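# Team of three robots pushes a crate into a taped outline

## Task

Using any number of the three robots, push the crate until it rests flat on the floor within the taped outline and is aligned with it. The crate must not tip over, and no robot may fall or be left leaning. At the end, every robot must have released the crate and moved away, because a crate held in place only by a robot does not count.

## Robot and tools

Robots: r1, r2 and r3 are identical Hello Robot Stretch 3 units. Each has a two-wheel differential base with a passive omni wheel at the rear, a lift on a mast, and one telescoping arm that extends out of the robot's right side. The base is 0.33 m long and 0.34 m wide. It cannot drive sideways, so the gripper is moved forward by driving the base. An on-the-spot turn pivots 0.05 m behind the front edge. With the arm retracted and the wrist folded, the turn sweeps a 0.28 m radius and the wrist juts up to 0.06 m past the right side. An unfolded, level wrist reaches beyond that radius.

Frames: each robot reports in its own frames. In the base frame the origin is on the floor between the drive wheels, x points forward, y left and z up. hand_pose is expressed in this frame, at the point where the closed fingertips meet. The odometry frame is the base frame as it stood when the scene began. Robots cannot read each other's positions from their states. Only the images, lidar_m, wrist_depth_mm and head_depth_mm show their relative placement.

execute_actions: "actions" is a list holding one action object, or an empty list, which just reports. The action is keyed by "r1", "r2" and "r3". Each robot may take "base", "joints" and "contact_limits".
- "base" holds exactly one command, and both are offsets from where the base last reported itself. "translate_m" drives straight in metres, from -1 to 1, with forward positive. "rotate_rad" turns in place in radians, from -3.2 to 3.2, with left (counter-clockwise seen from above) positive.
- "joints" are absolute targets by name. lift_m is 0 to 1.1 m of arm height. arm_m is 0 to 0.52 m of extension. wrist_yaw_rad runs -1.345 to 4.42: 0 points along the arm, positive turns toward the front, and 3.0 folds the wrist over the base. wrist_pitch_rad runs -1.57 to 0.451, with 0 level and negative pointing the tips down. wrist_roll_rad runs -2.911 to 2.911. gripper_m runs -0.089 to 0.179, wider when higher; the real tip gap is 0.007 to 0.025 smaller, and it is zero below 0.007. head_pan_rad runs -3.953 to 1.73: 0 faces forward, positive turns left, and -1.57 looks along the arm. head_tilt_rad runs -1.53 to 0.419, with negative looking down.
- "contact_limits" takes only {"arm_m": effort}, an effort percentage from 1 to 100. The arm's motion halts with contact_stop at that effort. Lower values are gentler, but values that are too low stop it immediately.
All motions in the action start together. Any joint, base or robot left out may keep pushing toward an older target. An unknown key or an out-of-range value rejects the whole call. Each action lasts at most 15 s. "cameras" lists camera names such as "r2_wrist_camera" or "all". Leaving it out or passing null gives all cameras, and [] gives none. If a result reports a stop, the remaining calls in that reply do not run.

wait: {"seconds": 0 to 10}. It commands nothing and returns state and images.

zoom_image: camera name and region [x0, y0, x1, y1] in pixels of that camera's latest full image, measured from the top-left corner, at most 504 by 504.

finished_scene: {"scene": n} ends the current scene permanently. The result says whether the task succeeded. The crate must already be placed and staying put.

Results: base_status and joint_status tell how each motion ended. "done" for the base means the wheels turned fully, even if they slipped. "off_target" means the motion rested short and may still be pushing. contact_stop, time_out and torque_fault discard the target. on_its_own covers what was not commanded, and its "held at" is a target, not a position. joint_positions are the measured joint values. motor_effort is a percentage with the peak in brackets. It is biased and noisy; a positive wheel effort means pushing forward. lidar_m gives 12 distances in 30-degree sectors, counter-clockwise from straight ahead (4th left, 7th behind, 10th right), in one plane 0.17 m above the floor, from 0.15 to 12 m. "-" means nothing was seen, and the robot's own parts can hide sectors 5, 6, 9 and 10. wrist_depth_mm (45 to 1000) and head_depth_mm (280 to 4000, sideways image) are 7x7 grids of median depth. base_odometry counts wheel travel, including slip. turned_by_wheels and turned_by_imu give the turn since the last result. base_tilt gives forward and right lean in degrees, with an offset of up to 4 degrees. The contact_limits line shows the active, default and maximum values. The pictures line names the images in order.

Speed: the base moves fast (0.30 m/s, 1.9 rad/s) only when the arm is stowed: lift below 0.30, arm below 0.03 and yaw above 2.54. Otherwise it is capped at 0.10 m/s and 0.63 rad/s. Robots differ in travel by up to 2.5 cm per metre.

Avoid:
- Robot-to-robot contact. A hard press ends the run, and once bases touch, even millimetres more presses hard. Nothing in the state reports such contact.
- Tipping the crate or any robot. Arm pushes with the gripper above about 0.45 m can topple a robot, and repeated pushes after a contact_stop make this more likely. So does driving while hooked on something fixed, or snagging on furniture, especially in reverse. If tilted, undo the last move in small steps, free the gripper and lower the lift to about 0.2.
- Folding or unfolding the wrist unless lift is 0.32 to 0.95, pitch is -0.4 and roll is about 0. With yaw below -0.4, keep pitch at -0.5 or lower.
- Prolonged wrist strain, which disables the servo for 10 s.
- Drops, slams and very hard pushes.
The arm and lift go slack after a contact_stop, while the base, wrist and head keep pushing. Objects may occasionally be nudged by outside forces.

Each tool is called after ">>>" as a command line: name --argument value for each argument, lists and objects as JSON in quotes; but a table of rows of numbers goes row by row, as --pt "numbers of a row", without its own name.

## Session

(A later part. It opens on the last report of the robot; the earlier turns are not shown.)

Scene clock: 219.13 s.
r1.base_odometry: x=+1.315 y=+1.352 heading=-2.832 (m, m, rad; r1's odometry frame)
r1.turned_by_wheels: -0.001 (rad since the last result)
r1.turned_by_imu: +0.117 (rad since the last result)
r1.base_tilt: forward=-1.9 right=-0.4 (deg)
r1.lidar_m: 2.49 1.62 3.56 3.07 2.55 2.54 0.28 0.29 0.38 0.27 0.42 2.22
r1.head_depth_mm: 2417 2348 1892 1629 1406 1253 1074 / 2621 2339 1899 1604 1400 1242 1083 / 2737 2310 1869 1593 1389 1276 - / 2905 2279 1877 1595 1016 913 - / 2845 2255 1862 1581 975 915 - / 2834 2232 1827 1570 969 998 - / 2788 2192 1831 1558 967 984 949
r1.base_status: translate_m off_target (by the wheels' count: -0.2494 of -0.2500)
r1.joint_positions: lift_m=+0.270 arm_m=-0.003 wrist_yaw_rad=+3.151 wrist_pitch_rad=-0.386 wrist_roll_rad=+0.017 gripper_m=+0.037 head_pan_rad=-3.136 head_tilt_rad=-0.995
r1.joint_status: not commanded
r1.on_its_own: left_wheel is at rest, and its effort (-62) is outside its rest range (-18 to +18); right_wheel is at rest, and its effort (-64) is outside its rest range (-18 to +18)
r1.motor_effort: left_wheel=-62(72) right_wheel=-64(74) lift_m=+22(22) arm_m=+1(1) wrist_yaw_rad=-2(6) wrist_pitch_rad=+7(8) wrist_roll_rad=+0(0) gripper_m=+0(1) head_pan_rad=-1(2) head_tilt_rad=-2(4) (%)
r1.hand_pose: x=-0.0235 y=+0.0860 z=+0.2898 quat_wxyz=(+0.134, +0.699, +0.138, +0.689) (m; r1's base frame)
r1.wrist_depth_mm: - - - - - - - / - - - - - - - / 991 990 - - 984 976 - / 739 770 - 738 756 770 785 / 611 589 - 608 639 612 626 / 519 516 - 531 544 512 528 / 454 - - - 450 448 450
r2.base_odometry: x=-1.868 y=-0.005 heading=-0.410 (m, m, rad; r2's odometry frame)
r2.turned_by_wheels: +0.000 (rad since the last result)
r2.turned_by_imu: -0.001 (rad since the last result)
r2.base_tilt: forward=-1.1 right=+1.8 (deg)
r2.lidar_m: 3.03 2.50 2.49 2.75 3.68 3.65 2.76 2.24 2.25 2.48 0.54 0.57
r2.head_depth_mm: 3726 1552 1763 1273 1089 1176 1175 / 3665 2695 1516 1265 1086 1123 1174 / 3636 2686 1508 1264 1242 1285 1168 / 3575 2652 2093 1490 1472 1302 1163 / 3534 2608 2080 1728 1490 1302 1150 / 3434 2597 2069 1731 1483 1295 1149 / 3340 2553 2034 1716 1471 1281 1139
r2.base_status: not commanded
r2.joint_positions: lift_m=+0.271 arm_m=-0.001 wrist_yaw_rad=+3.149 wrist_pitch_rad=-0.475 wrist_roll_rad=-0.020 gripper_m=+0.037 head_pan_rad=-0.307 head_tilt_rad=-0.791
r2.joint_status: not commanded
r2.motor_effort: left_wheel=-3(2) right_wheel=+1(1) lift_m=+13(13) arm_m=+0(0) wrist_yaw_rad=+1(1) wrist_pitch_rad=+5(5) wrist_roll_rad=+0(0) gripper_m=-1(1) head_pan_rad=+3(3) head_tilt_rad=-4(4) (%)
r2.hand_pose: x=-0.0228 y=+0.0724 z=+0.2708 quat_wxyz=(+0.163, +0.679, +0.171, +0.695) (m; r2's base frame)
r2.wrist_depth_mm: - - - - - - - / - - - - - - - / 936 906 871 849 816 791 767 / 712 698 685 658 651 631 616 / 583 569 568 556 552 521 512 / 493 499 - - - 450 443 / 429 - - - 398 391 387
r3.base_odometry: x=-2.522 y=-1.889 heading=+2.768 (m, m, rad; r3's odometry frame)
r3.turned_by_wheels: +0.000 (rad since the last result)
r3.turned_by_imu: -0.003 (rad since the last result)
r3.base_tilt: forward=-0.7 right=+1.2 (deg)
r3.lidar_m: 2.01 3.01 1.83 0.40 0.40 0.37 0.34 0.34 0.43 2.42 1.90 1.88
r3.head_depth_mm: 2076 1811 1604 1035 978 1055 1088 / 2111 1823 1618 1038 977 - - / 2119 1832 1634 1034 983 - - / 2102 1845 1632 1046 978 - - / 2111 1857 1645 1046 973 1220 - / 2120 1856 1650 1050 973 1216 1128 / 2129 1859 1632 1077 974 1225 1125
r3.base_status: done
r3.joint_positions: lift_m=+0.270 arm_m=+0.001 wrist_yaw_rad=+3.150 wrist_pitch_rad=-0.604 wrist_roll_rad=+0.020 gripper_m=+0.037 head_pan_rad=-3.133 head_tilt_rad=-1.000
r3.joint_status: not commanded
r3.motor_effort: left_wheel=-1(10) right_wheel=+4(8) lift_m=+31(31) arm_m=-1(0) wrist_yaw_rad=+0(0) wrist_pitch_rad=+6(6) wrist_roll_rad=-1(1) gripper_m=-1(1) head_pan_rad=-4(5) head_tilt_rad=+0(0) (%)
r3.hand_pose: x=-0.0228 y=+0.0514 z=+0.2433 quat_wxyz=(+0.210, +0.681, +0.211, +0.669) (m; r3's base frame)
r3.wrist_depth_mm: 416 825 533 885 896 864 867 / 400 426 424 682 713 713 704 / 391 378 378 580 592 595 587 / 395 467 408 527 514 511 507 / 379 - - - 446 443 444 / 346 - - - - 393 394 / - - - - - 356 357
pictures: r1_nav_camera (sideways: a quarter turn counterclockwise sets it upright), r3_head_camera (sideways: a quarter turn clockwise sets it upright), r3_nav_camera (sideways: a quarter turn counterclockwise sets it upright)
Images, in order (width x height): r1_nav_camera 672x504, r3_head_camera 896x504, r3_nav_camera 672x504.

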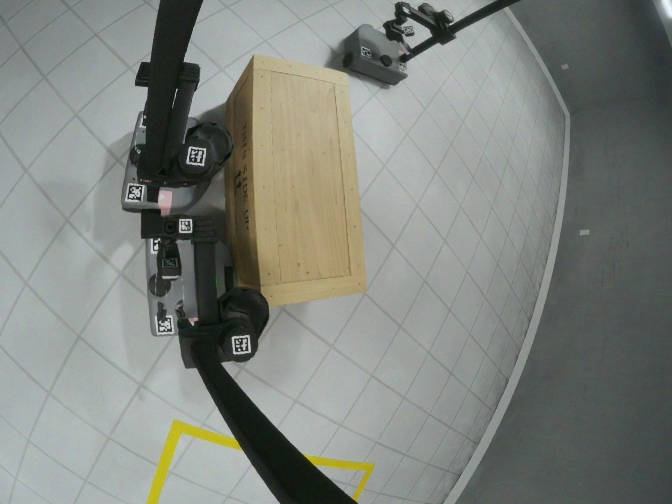

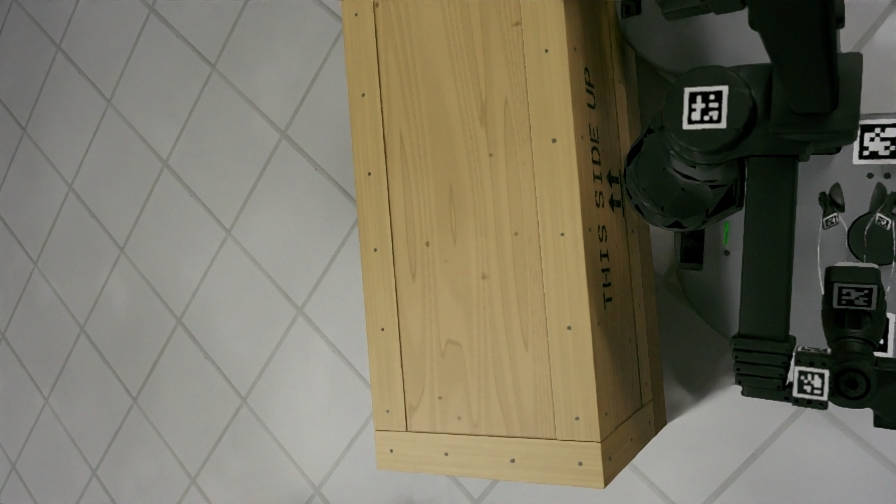

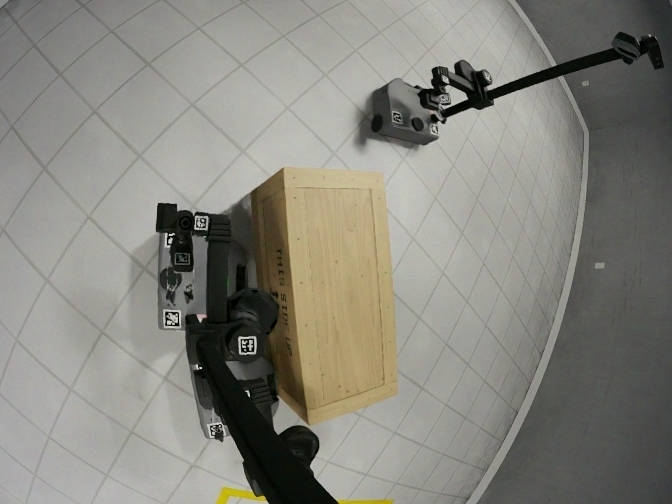

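>>> execute_actions --actions '[{"r3":{"base":{"rotate_rad":0.16}}}]' --cameras '[]'

>>> execute_actions --actions '[{"r3":{"base":{"translate_m":-0.15}},"r1":{"base":{"translate_m":-0.2}}}]' --cameras '["r3_nav_camera","r2_nav_camera","r1_nav_camera"]'

Scene clock: 223.10 s.
r1.base_odometry: x=+1.315 y=+1.352 heading=-2.832 (m, m, rad; r1's odometry frame)
r1.turned_by_wheels: +0.000 (rad since the last result)
r1.turned_by_imu: +0.001 (rad since the last result)
r1.base_tilt: forward=-1.7 right=-0.3 (deg)
r1.lidar_m: 2.48 1.62 3.55 3.06 2.56 2.55 0.28 0.29 0.38 0.28 0.42 2.22
r1.head_depth_mm: 2402 2343 1939 1622 1402 1260 1077 / 2619 2306 1907 1611 1401 1233 1074 / 2729 2295 1897 1612 1383 1282 - / 2909 2277 1882 1596 1018 914 - / 2896 2240 1857 1583 972 915 - / 2848 2224 1840 1568 967 996 - / 2788 2224 1838 1557 963 985 964
r1.base_status: not commanded
r1.joint_positions: lift_m=+0.270 arm_m=-0.003 wrist_yaw_rad=+3.151 wrist_pitch_rad=-0.386 wrist_roll_rad=+0.017 gripper_m=+0.037 head_pan_rad=-3.136 head_tilt_rad=-0.995
r1.joint_status: not commanded
r1.on_its_own: left_wheel is at rest, and its effort (-62) is outside its rest range (-18 to +18); right_wheel is at rest, and its effort (-64) is outside its rest range (-18 to +18)
r1.motor_effort: left_wheel=-62(61) right_wheel=-64(64) lift_m=+21(22) arm_m=+0(1) wrist_yaw_rad=-1(2) wrist_pitch_rad=+7(7) wrist_roll_rad=+0(0) gripper_m=+0(1) head_pan_rad=-1(1) head_tilt_rad=-2(3) (%)
r1.hand_pose: x=-0.0235 y=+0.0860 z=+0.2898 quat_wxyz=(+0.134, +0.699, +0.138, +0.689) (m; r1's base frame)
r1.wrist_depth_mm: - - - - - - - / - - - - - - - / - - - - 978 971 988 / 754 752 - 764 779 765 770 / 612 614 - 624 647 614 608 / 521 514 - 530 527 523 518 / 449 - - - 433 455 448
r2.base_odometry: x=-1.868 y=-0.005 heading=-0.410 (m, m, rad; r2's odometry frame)
r2.turned_by_wheels: +0.000 (rad since the last result)
r2.turned_by_imu: -0.001 (rad since the last result)
r2.base_tilt: forward=-1.2 right=+1.9 (deg)
r2.lidar_m: 3.02 2.51 2.49 2.75 3.66 3.66 2.76 2.24 2.25 2.49 0.54 0.57
r2.head_depth_mm: 3798 1556 1768 1276 1086 1175 1176 / 3702 2698 1519 1266 1086 1126 1170 / 3631 2678 1505 1261 1245 1290 1165 / 3556 2640 2094 1489 1469 1306 1155 / 3505 2615 2081 1737 1486 1296 1153 / 3403 2575 2072 1730 1481 1293 1149 / 3340 2556 2053 1711 1467 1286 1144
r2.base_status: not commanded
r2.joint_positions: lift_m=+0.271 arm_m=-0.001 wrist_yaw_rad=+3.149 wrist_pitch_rad=-0.475 wrist_roll_rad=-0.020 gripper_m=+0.037 head_pan_rad=-0.307 head_tilt_rad=-0.791
r2.joint_status: not commanded
r2.motor_effort: left_wheel=-3(3) right_wheel=+2(1) lift_m=+13(13) arm_m=+0(0) wrist_yaw_rad=+1(1) wrist_pitch_rad=+5(5) wrist_roll_rad=+0(0) gripper_m=+0(1) head_pan_rad=+3(3) head_tilt_rad=-3(4) (%)
r2.hand_pose: x=-0.0228 y=+0.0724 z=+0.2708 quat_wxyz=(+0.163, +0.679, +0.171, +0.695) (m; r2's base frame)
r2.wrist_depth_mm: - - - - - - - / - - - - - - - / 929 887 879 845 819 786 762 / 712 704 685 662 646 630 613 / 588 574 563 561 552 525 517 / 493 499 - - - 450 440 / 434 - - - 398 391 384
r3.base_odometry: x=-2.522 y=-1.889 heading=+2.928 (m, m, rad; r3's odometry frame)
r3.turned_by_wheels: +0.160 (rad since the last result)
r3.turned_by_imu: +0.157 (rad since the last result)
r3.base_tilt: forward=-0.7 right=+1.2 (deg)
r3.lidar_m: 2.18 1.83 1.89 0.40 0.47 0.35 0.34 0.35 3.77 2.18 1.88 1.88
r3.head_depth_mm: 2095 1805 1611 1032 965 1080 973 / 2102 1829 1639 1034 965 - - / 2119 1820 1631 1038 967 - - / 2110 1825 1631 1042 978 - - / 2106 1848 1638 1046 987 1248 - / 2142 1851 1634 1048 991 1224 1139 / 2125 1863 1591 1476 1336 1227 1126
r3.base_status: done
r3.joint_positions: lift_m=+0.270 arm_m=+0.001 wrist_yaw_rad=+3.150 wrist_pitch_rad=-0.604 wrist_roll_rad=+0.020 gripper_m=+0.037 head_pan_rad=-3.134 head_tilt_rad=-1.000
r3.joint_status: not commanded
r3.motor_effort: left_wheel=-1(7) right_wheel=+4(12) lift_m=+30(30) arm_m=+0(1) wrist_yaw_rad=+0(0) wrist_pitch_rad=+6(6) wrist_roll_rad=-1(1) gripper_m=+0(0) head_pan_rad=-4(4) head_tilt_rad=+0(1) (%)
r3.hand_pose: x=-0.0228 y=+0.0514 z=+0.2433 quat_wxyz=(+0.210, +0.681, +0.211, +0.669) (m; r3's base frame)
r3.wrist_depth_mm: 347 481 527 554 867 881 876 / 349 437 428 438 707 703 694 / 352 455 402 399 591 591 584 / 358 471 449 433 515 509 502 / 351 - - - 446 444 446 / 327 - - - - 393 397 / - - - - - 356 354
pictures: none
No camera images: the call's "cameras" was empty. Leave "cameras" out to get every camera's image.

Scene clock: 225.43 s.
r1.base_odometry: x=+1.505 y=+1.413 heading=-2.832 (m, m, rad; r1's odometry frame)
r1.turned_by_wheels: -0.001 (rad since the last result)
r1.turned_by_imu: +0.051 (rad since the last result)
r1.base_tilt: forward=-1.9 right=-0.3 (deg)
r1.lidar_m: 2.65 1.70 3.60 2.87 2.46 2.46 0.28 0.28 0.37 0.30 2.31 2.31
r1.head_depth_mm: 2426 2323 1906 1623 1411 1249 1075 / 2617 2343 1900 1602 1398 1237 1081 / 2738 2284 1904 1600 1399 1276 - / 2876 2268 1849 1582 1017 912 - / 2861 2236 1854 1581 976 906 - / 2844 2232 1833 1559 973 978 - / 2752 2192 1835 1568 962 958 968
r1.base_status: translate_m off_target (by the wheels' count: -0.1995 of -0.2000)
r1.joint_positions: lift_m=+0.270 arm_m=-0.003 wrist_yaw_rad=+3.150 wrist_pitch_rad=-0.386 wrist_roll_rad=+0.017 gripper_m=+0.037 head_pan_rad=-3.136 head_tilt_rad=-0.995
r1.joint_status: not commanded
r1.on_its_own: left_wheel is at rest, and its effort (-58) is outside its rest range (-18 to +18); right_wheel is at rest, and its effort (-53) is outside its rest range (-18 to +18)
r1.motor_effort: left_wheel=-58(69) right_wheel=-53(69) lift_m=+22(21) arm_m=+1(0) wrist_yaw_rad=+1(1) wrist_pitch_rad=+7(7) wrist_roll_rad=+0(0) gripper_m=+0(1) head_pan_rad=-1(0) head_tilt_rad=-2(2) (%)
r1.hand_pose: x=-0.0231 y=+0.0861 z=+0.2899 quat_wxyz=(+0.134, +0.699, +0.138, +0.689) (m; r1's base frame)
r1.wrist_depth_mm: - - - - - - - / - - - - - - - / 994 995 - 1000 - 999 - / 759 741 - 755 757 765 748 / 614 614 - 610 636 624 617 / 516 519 - 540 535 519 526 / 455 - - - 434 451 454
r2.base_odometry: x=-1.868 y=-0.005 heading=-0.410 (m, m, rad; r2's odometry frame)
r2.turned_by_wheels: +0.000 (rad since the last result)
r2.turned_by_imu: +0.000 (rad since the last result)
r2.base_tilt: forward=-1.1 right=+1.8 (deg)
r2.lidar_m: 1.03 2.50 2.49 2.75 3.69 3.65 2.76 2.25 2.26 2.49 0.49 0.50
r2.head_depth_mm: 3394 2648 1623 1275 1089 1128 1180 / 3705 2578 1727 1271 1081 996 1173 / 3623 2639 1509 1259 1116 1213 1166 / 3565 2652 2113 1282 1402 1304 1162 / 3496 2619 2076 1657 1494 1301 1154 / 3428 2579 2076 1715 1480 1289 1151 / 3359 2566 2034 1703 1469 1290 1136
r2.base_status: not commanded
r2.joint_positions: lift_m=+0.271 arm_m=-0.001 wrist_yaw_rad=+3.149 wrist_pitch_rad=-0.475 wrist_roll_rad=-0.020 gripper_m=+0.037 head_pan_rad=-0.307 head_tilt_rad=-0.791
r2.joint_status: not commanded
r2.motor_effort: left_wheel=-3(3) right_wheel=+1(1) lift_m=+13(13) arm_m=+0(0) wrist_yaw_rad=+1(2) wrist_pitch_rad=+5(5) wrist_roll_rad=+0(0) gripper_m=+0(0) head_pan_rad=+3(3) head_tilt_rad=-4(3) (%)
r2.hand_pose: x=-0.0228 y=+0.0724 z=+0.2708 quat_wxyz=(+0.163, +0.679, +0.171, +0.695) (m; r2's base frame)
r2.wrist_depth_mm: - - - - - - - / - - - - - - - / 918 894 867 833 805 791 766 / 711 701 691 658 648 630 620 / 586 571 560 565 553 525 519 / 489 501 - - - 446 444 / 434 - - - 400 393 389
r3.base_odometry: x=-2.375 y=-1.921 heading=+2.928 (m, m, rad; r3's odometry frame)
r3.turned_by_wheels: +0.000 (rad since the last result)
r3.turned_by_imu: +0.020 (rad since the last result)
r3.base_tilt: forward=-0.7 right=+1.3 (deg)
r3.lidar_m: 2.32 1.93 3.91 0.41 0.41 0.29 0.28 0.29 0.38 2.25 1.97 1.97
r3.head_depth_mm: 2090 1826 1632 1043 937 1049 968 / 2090 1828 1616 1038 945 - - / 2126 1846 1618 1043 946 - - / 2127 1833 1635 1042 946 988 - / 2132 1852 1643 1050 947 1153 - / 2142 1859 1644 1051 950 1203 1133 / 2147 1879 1529 1488 1338 1223 1130
r3.base_status: done
r3.joint_positions: lift_m=+0.270 arm_m=+0.001 wrist_yaw_rad=+3.150 wrist_pitch_rad=-0.604 wrist_roll_rad=+0.020 gripper_m=+0.037 head_pan_rad=-3.135 head_tilt_rad=-0.996
r3.joint_status: not commanded
r3.motor_effort: left_wheel=+0(90) right_wheel=+2(100) lift_m=+30(31) arm_m=-1(0) wrist_yaw_rad=+0(3) wrist_pitch_rad=+6(6) wrist_roll_rad=+0(1) gripper_m=-1(1) head_pan_rad=-3(4) head_tilt_rad=-3(4) (%)
r3.hand_pose: x=-0.0229 y=+0.0514 z=+0.2433 quat_wxyz=(+0.210, +0.681, +0.211, +0.669) (m; r3's base frame)
r3.wrist_depth_mm: 295 423 574 525 892 885 877 / 297 421 421 422 711 703 702 / 299 424 442 398 593 592 591 / 297 400 504 447 512 505 508 / 290 - - - 449 444 444 / 267 - - - - 395 395 / - - - - - 356 359
pictures: r1_nav_camera (sideways: a quarter turn counterclockwise sets it upright), r2_nav_camera (sideways: a quarter turn counterclockwise sets it upright), r3_nav_camera (sideways: a quarter turn counterclockwise sets it upright)
Images, in order (width x height): r1_nav_camera 672x504, r2_nav_camera 672x504, r3_nav_camera 672x504.

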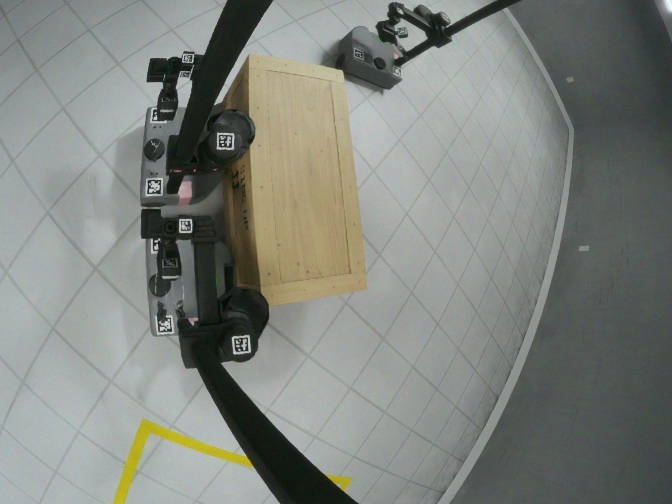

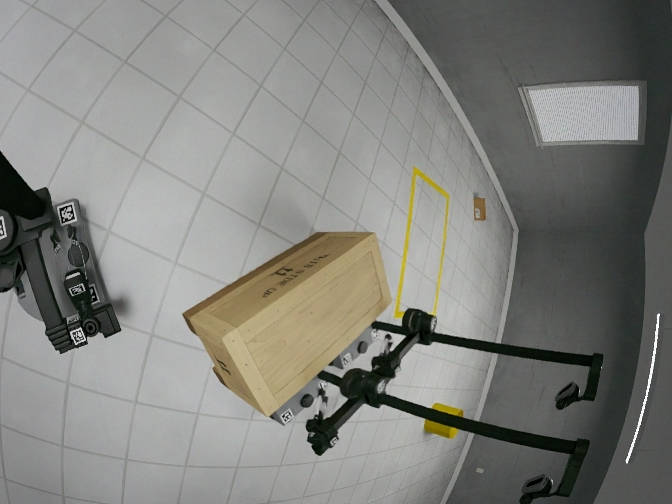

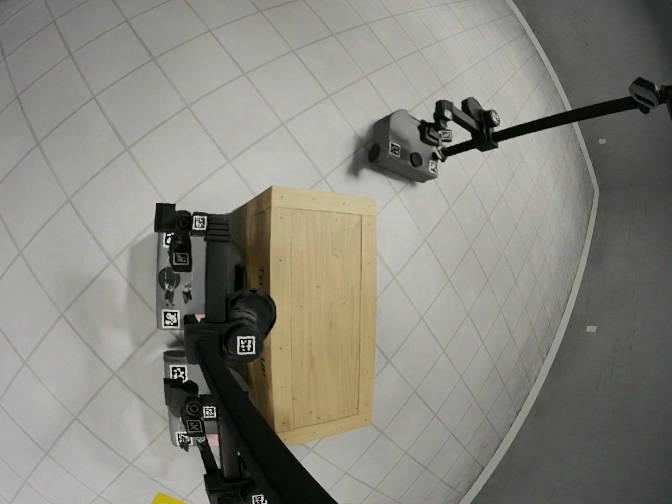

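>>> execute_actions --actions '[{"r3":{"joints":{"lift_m":0.33}},"r2":{"base":{"translate_m":-0.3}},"r1":{"base":{"rotate_rad":0.12}}}]' --cameras '[]'

>>> execute_actions --actions '[{"r3":{"base":{"translate_m":-0.09}},"r1":{"base":{"translate_m":-0.25}},"r2":{"base":{"rotate_rad":2.9},"joints":{"head_pan_rad":-3.14}}}]' --cameras '["r3_nav_camera","r2_nav_camera","r1_nav_camera"]'

Scene clock: 232.83 s.
r1.base_odometry: x=+1.505 y=+1.413 heading=-2.713 (m, m, rad; r1's odometry frame)
r1.turned_by_wheels: +0.120 (rad since the last result)
r1.turned_by_imu: +0.121 (rad since the last result)
r1.base_tilt: forward=-2.0 right=-0.4 (deg)
r1.lidar_m: 2.86 1.70 3.64 2.70 2.46 0.28 0.28 0.29 0.30 0.30 2.31 2.33
r1.head_depth_mm: 2560 2328 1911 1610 1407 1260 1080 / 2781 2314 1906 1600 1402 1236 1076 / 2870 2287 1867 1601 1370 1278 - / 2889 2256 1867 1589 977 908 - / 2855 2242 1849 1565 975 932 - / 2804 2242 1843 1578 969 1070 - / 2820 2218 1843 1103 965 1012 960
r1.base_status: done
r1.joint_positions: lift_m=+0.270 arm_m=-0.003 wrist_yaw_rad=+3.150 wrist_pitch_rad=-0.386 wrist_roll_rad=+0.017 gripper_m=+0.037 head_pan_rad=-3.136 head_tilt_rad=-0.995
r1.joint_status: not commanded
r1.motor_effort: left_wheel=-4(58) right_wheel=-2(30) lift_m=+22(22) arm_m=+1(0) wrist_yaw_rad=+1(1) wrist_pitch_rad=+7(7) wrist_roll_rad=+0(0) gripper_m=+1(0) head_pan_rad=-1(1) head_tilt_rad=-1(2) (%)
r1.hand_pose: x=-0.0231 y=+0.0861 z=+0.2899 quat_wxyz=(+0.134, +0.699, +0.138, +0.689) (m; r1's base frame)
r1.wrist_depth_mm: - - - - - - - / - - - - - - - / 944 - - - - 988 975 / 763 752 - 765 768 762 772 / 611 611 - 617 627 604 624 / 513 514 - 535 532 519 521 / 459 - - - 429 446 453
r2.base_odometry: x=-2.144 y=+0.115 heading=-0.410 (m, m, rad; r2's odometry frame)
r2.turned_by_wheels: +0.000 (rad since the last result)
r2.turned_by_imu: -0.001 (rad since the last result)
r2.base_tilt: forward=-1.1 right=+1.8 (deg)
r2.lidar_m: 1.13 2.70 2.68 2.95 3.45 3.41 2.52 2.05 2.03 2.28 0.96 0.72
r2.head_depth_mm: 3797 2609 1616 1338 1494 1329 1175 / 3389 2537 1876 1267 1397 1329 1170 / 3664 1898 1506 1263 1283 1314 1168 / 3587 2647 1496 1337 1440 1307 1159 / 3493 2599 1578 1669 1491 1303 1152 / 3376 2585 2076 1722 1479 1293 1147 / 3409 2541 2034 1706 1465 1282 1139
r2.base_status: done
r2.joint_positions: lift_m=+0.271 arm_m=-0.001 wrist_yaw_rad=+3.149 wrist_pitch_rad=-0.475 wrist_roll_rad=-0.020 gripper_m=+0.037 head_pan_rad=-0.307 head_tilt_rad=-0.791
r2.joint_status: not commanded
r2.motor_effort: left_wheel=-2(15) right_wheel=+2(4) lift_m=+13(13) arm_m=+0(0) wrist_yaw_rad=+1(1) wrist_pitch_rad=+5(5) wrist_roll_rad=+0(0) gripper_m=+0(1) head_pan_rad=+3(3) head_tilt_rad=-4(4) (%)
r2.hand_pose: x=-0.0228 y=+0.0724 z=+0.2708 quat_wxyz=(+0.163, +0.679, +0.171, +0.695) (m; r2's base frame)
r2.wrist_depth_mm: - - - - - - - / - - - - - - - / 922 893 864 850 803 802 767 / 718 698 683 662 647 632 612 / 585 574 568 572 553 526 517 / 493 502 - - - 451 441 / 430 - - - 399 393 389
r3.base_odometry: x=-2.375 y=-1.921 heading=+2.928 (m, m, rad; r3's odometry frame)
r3.turned_by_wheels: +0.000 (rad since the last result)
r3.turned_by_imu: +0.000 (rad since the last result)
r3.base_tilt: forward=-0.7 right=+1.2 (deg)
r3.lidar_m: 2.31 1.93 3.91 0.41 0.41 0.29 0.28 0.29 0.38 2.26 1.97 1.98
r3.head_depth_mm: 2099 1829 1630 1038 939 1050 960 / 2103 1838 1626 1040 947 - - / 2109 1857 1633 1042 954 - - / 2132 1837 1634 1042 949 - - / 2153 1851 1635 1046 946 1153 - / 2143 1836 1640 1046 947 1206 - / 2147 1863 1638 1472 1339 1226 1125
r3.base_status: not commanded
r3.joint_positions: lift_m=+0.330 arm_m=+0.001 wrist_yaw_rad=+3.150 wrist_pitch_rad=-0.604 wrist_roll_rad=+0.020 gripper_m=+0.037 head_pan_rad=-3.135 head_tilt_rad=-0.996
r3.joint_status: all done
r3.motor_effort: left_wheel=+0(1) right_wheel=+2(2) lift_m=+37(39) arm_m=+0(1) wrist_yaw_rad=+0(1) wrist_pitch_rad=+6(6) wrist_roll_rad=-1(1) gripper_m=+0(0) head_pan_rad=-3(3) head_tilt_rad=-3(2) (%)
r3.hand_pose: x=-0.0229 y=+0.0514 z=+0.3031 quat_wxyz=(+0.210, +0.681, +0.211, +0.669) (m; r3's base frame)
r3.wrist_depth_mm: 294 424 - 642 - - - / 298 423 569 510 819 824 816 / 297 426 460 442 687 682 682 / 299 422 502 465 584 584 580 / 297 400 - - 528 511 512 / 295 - - - - 457 458 / 294 - - - 411 414 411
pictures: none
No camera images: the call's "cameras" was empty. Leave "cameras" out to get every camera's image.

Scene clock: 235.87 s.
r1.base_odometry: x=+1.732 y=+1.516 heading=-2.713 (m, m, rad; r1's odometry frame)
r1.turned_by_wheels: -0.001 (rad since the last result)
r1.turned_by_imu: +0.019 (rad since the last result)
r1.base_tilt: forward=-2.0 right=-0.5 (deg)
r1.lidar_m: 1.90 1.84 3.77 2.55 2.34 0.29 0.28 0.28 0.37 0.30 2.42 2.43
r1.head_depth_mm: 2456 2327 1926 1608 1408 1257 1078 / 2695 2311 1898 1611 1403 1238 1079 / 2827 2295 1892 1586 1389 1278 - / 2915 2265 1876 1582 979 908 - / 2826 2242 1847 1582 976 912 - / 2811 2212 1848 1572 967 964 - / 2808 2225 1835 1554 963 936 961
r1.base_status: translate_m off_target (by the wheels' count: -0.2495 of -0.2500)
r1.joint_positions: lift_m=+0.270 arm_m=-0.003 wrist_yaw_rad=+3.150 wrist_pitch_rad=-0.386 wrist_roll_rad=+0.017 gripper_m=+0.037 head_pan_rad=-3.136 head_tilt_rad=-0.995
r1.joint_status: not commanded
r1.on_its_own: left_wheel is at rest, and its effort (-59) is outside its rest range (-18 to +18); right_wheel is at rest, and its effort (-54) is outside its rest range (-18 to +18)
r1.motor_effort: left_wheel=-59(69) right_wheel=-54(66) lift_m=+21(21) arm_m=+0(0) wrist_yaw_rad=+0(0) wrist_pitch_rad=+7(7) wrist_roll_rad=+0(0) gripper_m=+0(0) head_pan_rad=+0(1) head_tilt_rad=-2(3) (%)
r1.hand_pose: x=-0.0231 y=+0.0861 z=+0.2899 quat_wxyz=(+0.134, +0.699, +0.138, +0.689) (m; r1's base frame)
r1.wrist_depth_mm: - - - - - - - / - - - - - - - / 1000 992 - 991 950 - - / 741 756 - 753 762 768 759 / 622 624 - 624 624 619 616 / 517 517 - 532 536 510 519 / 448 - - - 430 444 446
r2.base_odometry: x=-2.144 y=+0.115 heading=+2.490 (m, m, rad; r2's odometry frame)
r2.turned_by_wheels: +2.900 (rad since the last result)
r2.turned_by_imu: +2.932 (rad since the last result)
r2.base_tilt: forward=-1.2 right=+1.6 (deg)
r2.lidar_m: 3.17 2.17 2.03 2.09 2.71 0.67 0.66 2.86 2.68 2.72 3.50 3.42
r2.head_depth_mm: 3728 2718 1492 1538 1464 1329 1176 / 3529 2701 1809 1260 1300 1327 1172 / 3582 1628 1507 1253 1181 1314 1209 / 3552 2638 1494 1296 1411 1307 1199 / 3391 2601 1496 1585 1482 1296 1175 / 3394 2583 2001 1722 1482 1293 1145 / 3351 2539 2039 1710 1472 1284 1141
r2.base_status: done
r2.joint_positions: lift_m=+0.271 arm_m=+0.000 wrist_yaw_rad=+3.149 wrist_pitch_rad=-0.475 wrist_roll_rad=-0.020 gripper_m=+0.037 head_pan_rad=-3.133 head_tilt_rad=-0.791
r2.joint_status: all done
r2.motor_effort: left_wheel=-3(13) right_wheel=+2(8) lift_m=+13(13) arm_m=-1(1) wrist_yaw_rad=+1(1) wrist_pitch_rad=+5(5) wrist_roll_rad=+0(0) gripper_m=+0(1) head_pan_rad=-3(42) head_tilt_rad=-4(4) (%)
r2.hand_pose: x=-0.0228 y=+0.0724 z=+0.2708 quat_wxyz=(+0.163, +0.679, +0.171, +0.695) (m; r2's base frame)
r2.wrist_depth_mm: - - - - - - - / - - - - - - - / 929 882 868 841 813 790 763 / 719 701 681 669 653 631 617 / 581 567 565 564 550 530 517 / 492 505 - - - 452 445 / 434 - - - 397 394 391
r3.base_odometry: x=-2.287 y=-1.941 heading=+2.928 (m, m, rad; r3's odometry frame)
r3.turned_by_wheels: +0.000 (rad since the last result)
r3.turned_by_imu: -0.001 (rad since the last result)
r3.base_tilt: forward=-0.7 right=+1.3 (deg)
r3.lidar_m: 2.38 2.00 3.98 0.42 0.49 0.31 0.28 0.28 0.33 2.33 2.04 2.04
r3.head_depth_mm: 2107 1837 1620 1035 954 1070 1073 / 2106 1836 1620 1040 954 - - / 2128 1838 1636 1037 961 - - / 2125 1848 1634 1047 950 - - / 2125 1860 1657 1049 947 1062 - / 2158 1849 1644 1047 947 1118 - / 2164 1876 1643 1476 1320 1221 1126
r3.base_status: done
r3.joint_positions: lift_m=+0.330 arm_m=+0.001 wrist_yaw_rad=+3.150 wrist_pitch_rad=-0.604 wrist_roll_rad=+0.020 gripper_m=+0.037 head_pan_rad=-3.135 head_tilt_rad=-0.996
r3.joint_status: not commanded
r3.motor_effort: left_wheel=-18(53) right_wheel=-2(62) lift_m=+36(36) arm_m=-1(1) wrist_yaw_rad=+0(0) wrist_pitch_rad=+6(6) wrist_roll_rad=+0(0) gripper_m=-1(1) head_pan_rad=-3(3) head_tilt_rad=-3(4) (%)
r3.hand_pose: x=-0.0229 y=+0.0514 z=+0.3031 quat_wxyz=(+0.210, +0.681, +0.211, +0.669) (m; r3's base frame)
r3.wrist_depth_mm: 354 561 - - - - - / 347 511 536 764 823 817 816 / 342 449 443 477 686 679 686 / 333 474 472 514 581 585 587 / 326 455 - - 527 513 512 / 311 - - - - 457 456 / 304 - - - 413 412 411
pictures: r1_nav_camera (sideways: a quarter turn counterclockwise sets it upright), r2_nav_camera (sideways: a quarter turn counterclockwise sets it upright), r3_nav_camera (sideways: a quarter turn counterclockwise sets it upright)
Images, in order (width x height): r1_nav_camera 672x504, r2_nav_camera 672x504, r3_nav_camera 672x504.

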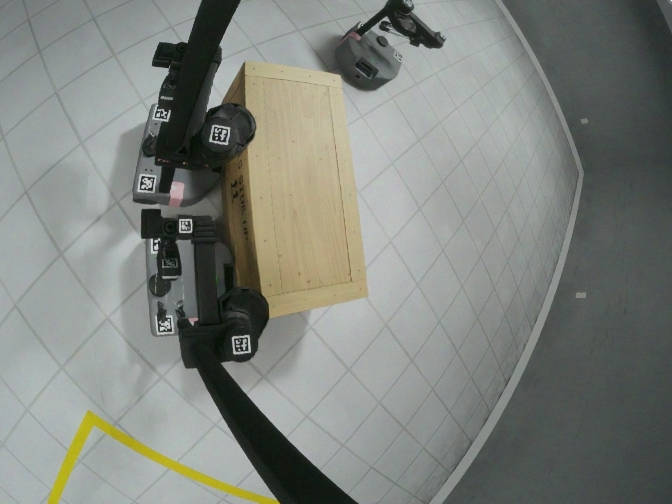

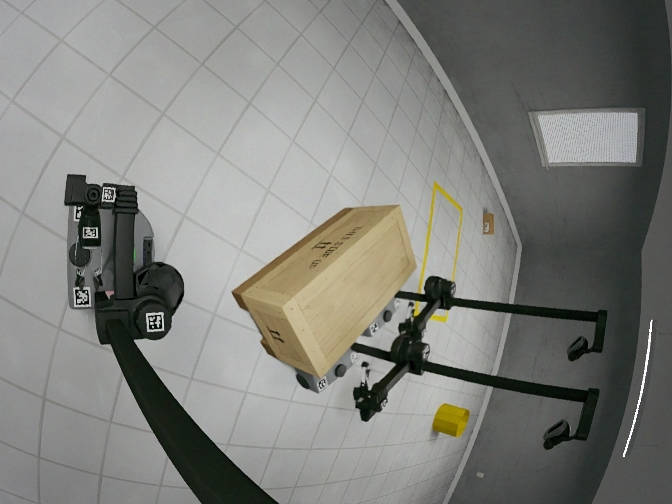

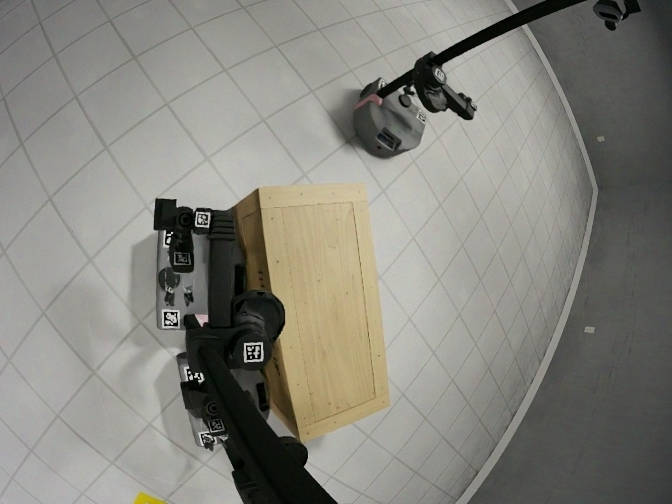

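>>> execute_actions --actions '[{"r3":{"base":{"rotate_rad":0.25}},"r1":{"base":{"rotate_rad":0.15}}}]' --cameras '[]'

>>> execute_actions --actions '[{"r3":{"base":{"translate_m":-0.13}},"r1":{"base":{"translate_m":-0.4}}}]' --cameras '["r3_nav_camera","r2_nav_camera","r1_nav_camera"]'

Scene clock: 240.83 s.
r1.base_odometry: x=+1.732 y=+1.516 heading=-2.564 (m, m, rad; r1's odometry frame)
r1.turned_by_wheels: +0.150 (rad since the last result)
r1.turned_by_imu: +0.150 (rad since the last result)
r1.base_tilt: forward=-2.0 right=-0.4 (deg)
r1.lidar_m: 1.85 3.72 3.31 2.42 2.37 0.28 0.28 0.29 0.32 0.32 2.42 2.52
r1.head_depth_mm: 2722 2353 1913 1627 1400 1254 1080 / 2946 2312 1901 1604 1406 1230 1084 / 2876 2293 1887 1604 1343 1252 - / 2939 2266 1866 1593 980 910 - / 2840 2246 1854 1583 975 940 - / 2811 2229 1841 1582 970 1072 - / 2784 2209 1826 1102 960 1012 984
r1.base_status: done
r1.joint_positions: lift_m=+0.270 arm_m=-0.003 wrist_yaw_rad=+3.150 wrist_pitch_rad=-0.386 wrist_roll_rad=+0.017 gripper_m=+0.037 head_pan_rad=-3.136 head_tilt_rad=-0.995
r1.joint_status: not commanded
r1.motor_effort: left_wheel=-2(59) right_wheel=+2(31) lift_m=+21(22) arm_m=+0(0) wrist_yaw_rad=+0(0) wrist_pitch_rad=+7(7) wrist_roll_rad=+0(0) gripper_m=-1(1) head_pan_rad=-1(1) head_tilt_rad=-2(1) (%)
r1.hand_pose: x=-0.0231 y=+0.0861 z=+0.2899 quat_wxyz=(+0.134, +0.699, +0.138, +0.689) (m; r1's base frame)
r1.wrist_depth_mm: - - - - - - - / - - - - - - - / 975 984 - - 984 993 998 / 761 753 - 761 760 764 754 / 612 597 - 612 653 621 616 / 512 517 - 539 541 517 517 / 456 - - - 430 449 443
r2.base_odometry: x=-2.144 y=+0.115 heading=+2.490 (m, m, rad; r2's odometry frame)
r2.turned_by_wheels: +0.000 (rad since the last result)
r2.turned_by_imu: -0.001 (rad since the last result)
r2.base_tilt: forward=-1.1 right=+1.8 (deg)
r2.lidar_m: 3.17 2.18 2.03 2.10 2.71 0.67 0.66 2.85 2.67 2.72 3.51 3.42
r2.head_depth_mm: 3706 2632 1322 1498 1473 1329 1175 / 3527 2665 1823 1267 1299 1322 1173 / 3449 1606 1509 1246 1178 1313 1207 / 3511 2645 1498 1299 1414 1308 1199 / 3368 2618 1485 1579 1488 1297 1171 / 3431 2564 1991 1722 1474 1292 1148 / 3355 2556 2043 1697 1461 1286 1141
r2.base_status: not commanded
r2.joint_positions: lift_m=+0.271 arm_m=+0.000 wrist_yaw_rad=+3.149 wrist_pitch_rad=-0.475 wrist_roll_rad=-0.020 gripper_m=+0.037 head_pan_rad=-3.133 head_tilt_rad=-0.791
r2.joint_status: not commanded
r2.motor_effort: left_wheel=-3(3) right_wheel=+2(2) lift_m=+13(13) arm_m=-1(1) wrist_yaw_rad=+1(1) wrist_pitch_rad=+5(5) wrist_roll_rad=+0(0) gripper_m=+0(1) head_pan_rad=-3(4) head_tilt_rad=-4(3) (%)
r2.hand_pose: x=-0.0228 y=+0.0724 z=+0.2708 quat_wxyz=(+0.163, +0.679, +0.171, +0.695) (m; r2's base frame)
r2.wrist_depth_mm: - - - - - - - / - - - - - - - / 937 893 879 837 813 792 766 / 712 695 679 665 644 629 617 / 584 572 567 559 551 527 517 / 489 502 - - - 450 442 / 429 - - - 399 394 387
r3.base_odometry: x=-2.287 y=-1.941 heading=-3.106 (m, m, rad; r3's odometry frame)
r3.turned_by_wheels: +0.250 (rad since the last result)
r3.turned_by_imu: +0.237 (rad since the last result)
r3.base_tilt: forward=-0.7 right=+1.3 (deg)
r3.lidar_m: 2.89 2.00 3.86 0.42 0.37 0.28 0.28 0.29 2.87 2.11 2.03 2.11
r3.head_depth_mm: 2108 1827 1621 1037 938 1053 1000 / 2111 1840 1632 1042 945 - - / 2120 1831 1635 1038 959 - - / 2140 1853 1633 1046 946 - - / 2132 1840 1632 1051 952 1177 - / 2126 1843 1560 1471 1325 1232 - / 2118 1578 1500 1467 1334 1221 1124
r3.base_status: done
r3.joint_positions: lift_m=+0.330 arm_m=+0.001 wrist_yaw_rad=+3.150 wrist_pitch_rad=-0.604 wrist_roll_rad=+0.020 gripper_m=+0.037 head_pan_rad=-3.135 head_tilt_rad=-0.996
r3.joint_status: not commanded
r3.motor_effort: left_wheel=-2(64) right_wheel=+4(10) lift_m=+36(36) arm_m=+0(0) wrist_yaw_rad=+0(0) wrist_pitch_rad=+6(6) wrist_roll_rad=-1(0) gripper_m=+0(0) head_pan_rad=-3(3) head_tilt_rad=-2(3) (%)
r3.hand_pose: x=-0.0229 y=+0.0514 z=+0.3031 quat_wxyz=(+0.210, +0.681, +0.211, +0.669) (m; r3's base frame)
r3.wrist_depth_mm: 278 379 525 632 - - - / 285 381 544 530 780 814 809 / 288 389 506 445 643 679 675 / 293 395 565 485 570 585 589 / 296 379 - - 527 514 507 / 288 - - - - 455 456 / 288 - - - 413 411 410
pictures: none
No camera images: the call's "cameras" was empty. Leave "cameras" out to get every camera's image.

Scene clock: 243.53 s.
r1.base_odometry: x=+2.067 y=+1.734 heading=-2.564 (m, m, rad; r1's odometry frame)
r1.turned_by_wheels: -0.001 (rad since the last result)
r1.turned_by_imu: +0.074 (rad since the last result)
r1.base_tilt: forward=-1.9 right=-0.4 (deg)
r1.lidar_m: 2.00 3.85 2.95 2.29 2.26 0.28 0.28 0.30 0.33 0.33 2.52 2.69
r1.head_depth_mm: 2766 2335 1919 1618 1403 1249 1075 / 2997 2308 1894 1610 1409 1237 1077 / 2948 2281 1894 1586 1340 1250 - / 2890 2255 1865 1601 975 906 - / 2811 2262 1851 1594 974 938 - / 2809 2221 1838 1556 969 1079 - / 2781 2187 1830 1103 966 1027 999
r1.base_status: translate_m off_target (by the wheels' count: -0.3994 of -0.4000)
r1.joint_positions: lift_m=+0.270 arm_m=-0.003 wrist_yaw_rad=+3.150 wrist_pitch_rad=-0.386 wrist_roll_rad=+0.017 gripper_m=+0.037 head_pan_rad=-3.136 head_tilt_rad=-0.995
r1.joint_status: not commanded
r1.on_its_own: left_wheel is at rest, and its effort (-63) is outside its rest range (-18 to +18); right_wheel is at rest, and its effort (-60) is outside its rest range (-18 to +18)
r1.motor_effort: left_wheel=-63(64) right_wheel=-60(63) lift_m=+22(21) arm_m=+0(0) wrist_yaw_rad=-1(0) wrist_pitch_rad=+7(7) wrist_roll_rad=+0(0) gripper_m=+0(1) head_pan_rad=-1(1) head_tilt_rad=-2(2) (%)
r1.hand_pose: x=-0.0231 y=+0.0861 z=+0.2899 quat_wxyz=(+0.134, +0.699, +0.138, +0.689) (m; r1's base frame)
r1.wrist_depth_mm: - - - - - - - / - - - - - - - / 990 - - 957 991 1000 992 / 759 737 - 745 746 775 748 / 616 604 - 612 626 612 621 / 520 526 - 534 530 513 521 / 456 - - - 426 441 448
r2.base_odometry: x=-2.144 y=+0.115 heading=+2.490 (m, m, rad; r2's odometry frame)
r2.turned_by_wheels: +0.000 (rad since the last result)
r2.turned_by_imu: -0.001 (rad since the last result)
r2.base_tilt: forward=-1.1 right=+1.8 (deg)
r2.lidar_m: 3.18 2.17 2.03 2.09 2.71 0.64 0.56 1.12 2.69 2.72 3.50 3.43
r2.head_depth_mm: 3328 2545 1977 1525 1498 1327 1176 / 3670 2715 1240 1517 1265 1320 1169 / 3419 2662 1750 1253 1121 1295 1201 / 3374 1565 1536 1239 1114 1283 1206 / 3426 2598 1481 1265 1403 1303 1168 / 3411 2562 1472 1523 1476 1290 1149 / 3409 2547 2054 1700 1467 1284 1140
r2.base_status: not commanded
r2.joint_positions: lift_m=+0.271 arm_m=+0.000 wrist_yaw_rad=+3.149 wrist_pitch_rad=-0.475 wrist_roll_rad=-0.020 gripper_m=+0.037 head_pan_rad=-3.133 head_tilt_rad=-0.791
r2.joint_status: not commanded
r2.motor_effort: left_wheel=-3(3) right_wheel=+2(1) lift_m=+13(13) arm_m=-1(1) wrist_yaw_rad=+1(1) wrist_pitch_rad=+5(5) wrist_roll_rad=+0(0) gripper_m=+1(0) head_pan_rad=-3(4) head_tilt_rad=-4(4) (%)
r2.hand_pose: x=-0.0228 y=+0.0724 z=+0.2708 quat_wxyz=(+0.163, +0.679, +0.171, +0.695) (m; r2's base frame)
r2.wrist_depth_mm: - - - - - - - / - - - - - - - / 938 897 868 831 804 787 763 / 715 694 687 667 644 631 615 / 584 569 560 565 548 523 515 / 492 503 - - - 452 444 / 433 - - - 396 394 387
r3.base_odometry: x=-2.158 y=-1.936 heading=-3.107 (m, m, rad; r3's odometry frame)
r3.turned_by_wheels: -0.001 (rad since the last result)
r3.turned_by_imu: -0.002 (rad since the last result)
r3.base_tilt: forward=-0.7 right=+1.2 (deg)
r3.lidar_m: 2.98 2.12 3.80 0.45 0.40 0.29 0.28 0.29 2.96 2.18 2.10 2.18
r3.head_depth_mm: 2099 1844 1611 1037 943 1078 1070 / 2126 1835 1640 1036 940 - - / 2144 1845 1629 1045 957 - - / 2117 1854 1629 1045 944 - - / 2143 1849 1651 1044 946 1155 - / 2135 1877 1566 1482 1302 1227 - / 2125 1805 1447 1442 1335 1223 1129
r3.base_status: translate_m off_target (by the wheels' count: -0.1298 of -0.1300)
r3.joint_positions: lift_m=+0.330 arm_m=+0.001 wrist_yaw_rad=+3.150 wrist_pitch_rad=-0.604 wrist_roll_rad=+0.020 gripper_m=+0.037 head_pan_rad=-3.135 head_tilt_rad=-0.996
r3.joint_status: not commanded
r3.on_its_own: left_wheel is at rest, and its effort (-34) is outside its rest range (-18 to +18)
r3.motor_effort: left_wheel=-34(40) right_wheel=-8(59) lift_m=+36(36) arm_m=+0(0) wrist_yaw_rad=+0(0) wrist_pitch_rad=+6(6) wrist_roll_rad=-1(1) gripper_m=-1(1) head_pan_rad=-3(3) head_tilt_rad=-2(3) (%)
r3.hand_pose: x=-0.0229 y=+0.0514 z=+0.3031 quat_wxyz=(+0.210, +0.681, +0.211, +0.669) (m; r3's base frame)
r3.wrist_depth_mm: 291 413 608 - - - - / 293 414 563 526 826 820 814 / 294 418 478 461 665 672 673 / 295 417 560 511 587 585 579 / 300 395 - - 525 514 515 / 293 - - - - 453 458 / 292 - - - 412 410 409
pictures: r1_nav_camera (sideways: a quarter turn counterclockwise sets it upright), r2_nav_camera (sideways: a quarter turn counterclockwise sets it upright), r3_nav_camera (sideways: a quarter turn counterclockwise sets it upright)
Images, in order (width x height): r1_nav_camera 672x504, r2_nav_camera 672x504, r3_nav_camera 672x504.

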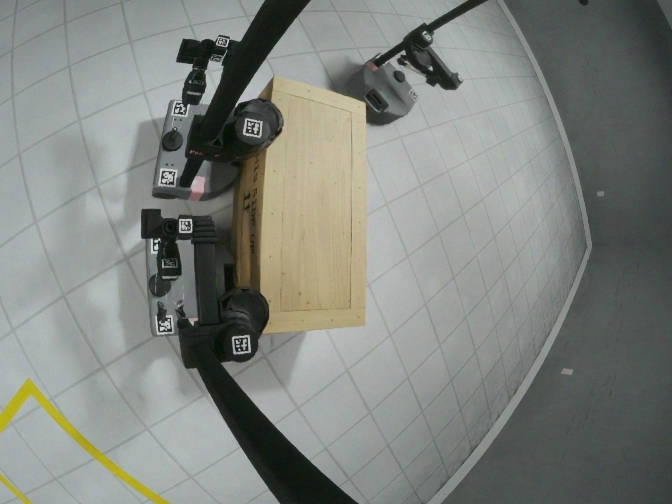

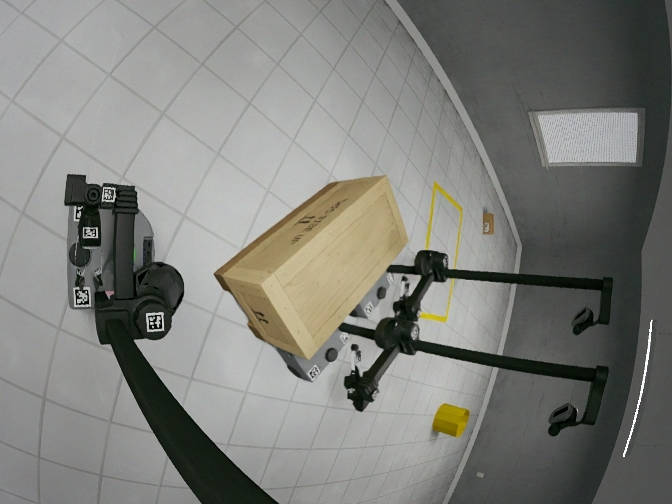

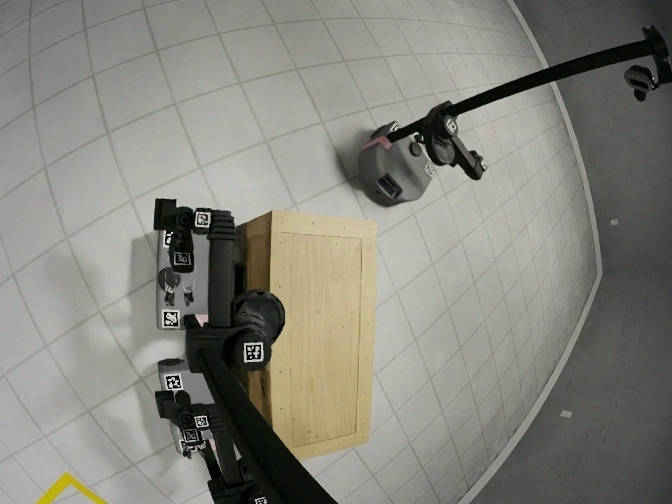

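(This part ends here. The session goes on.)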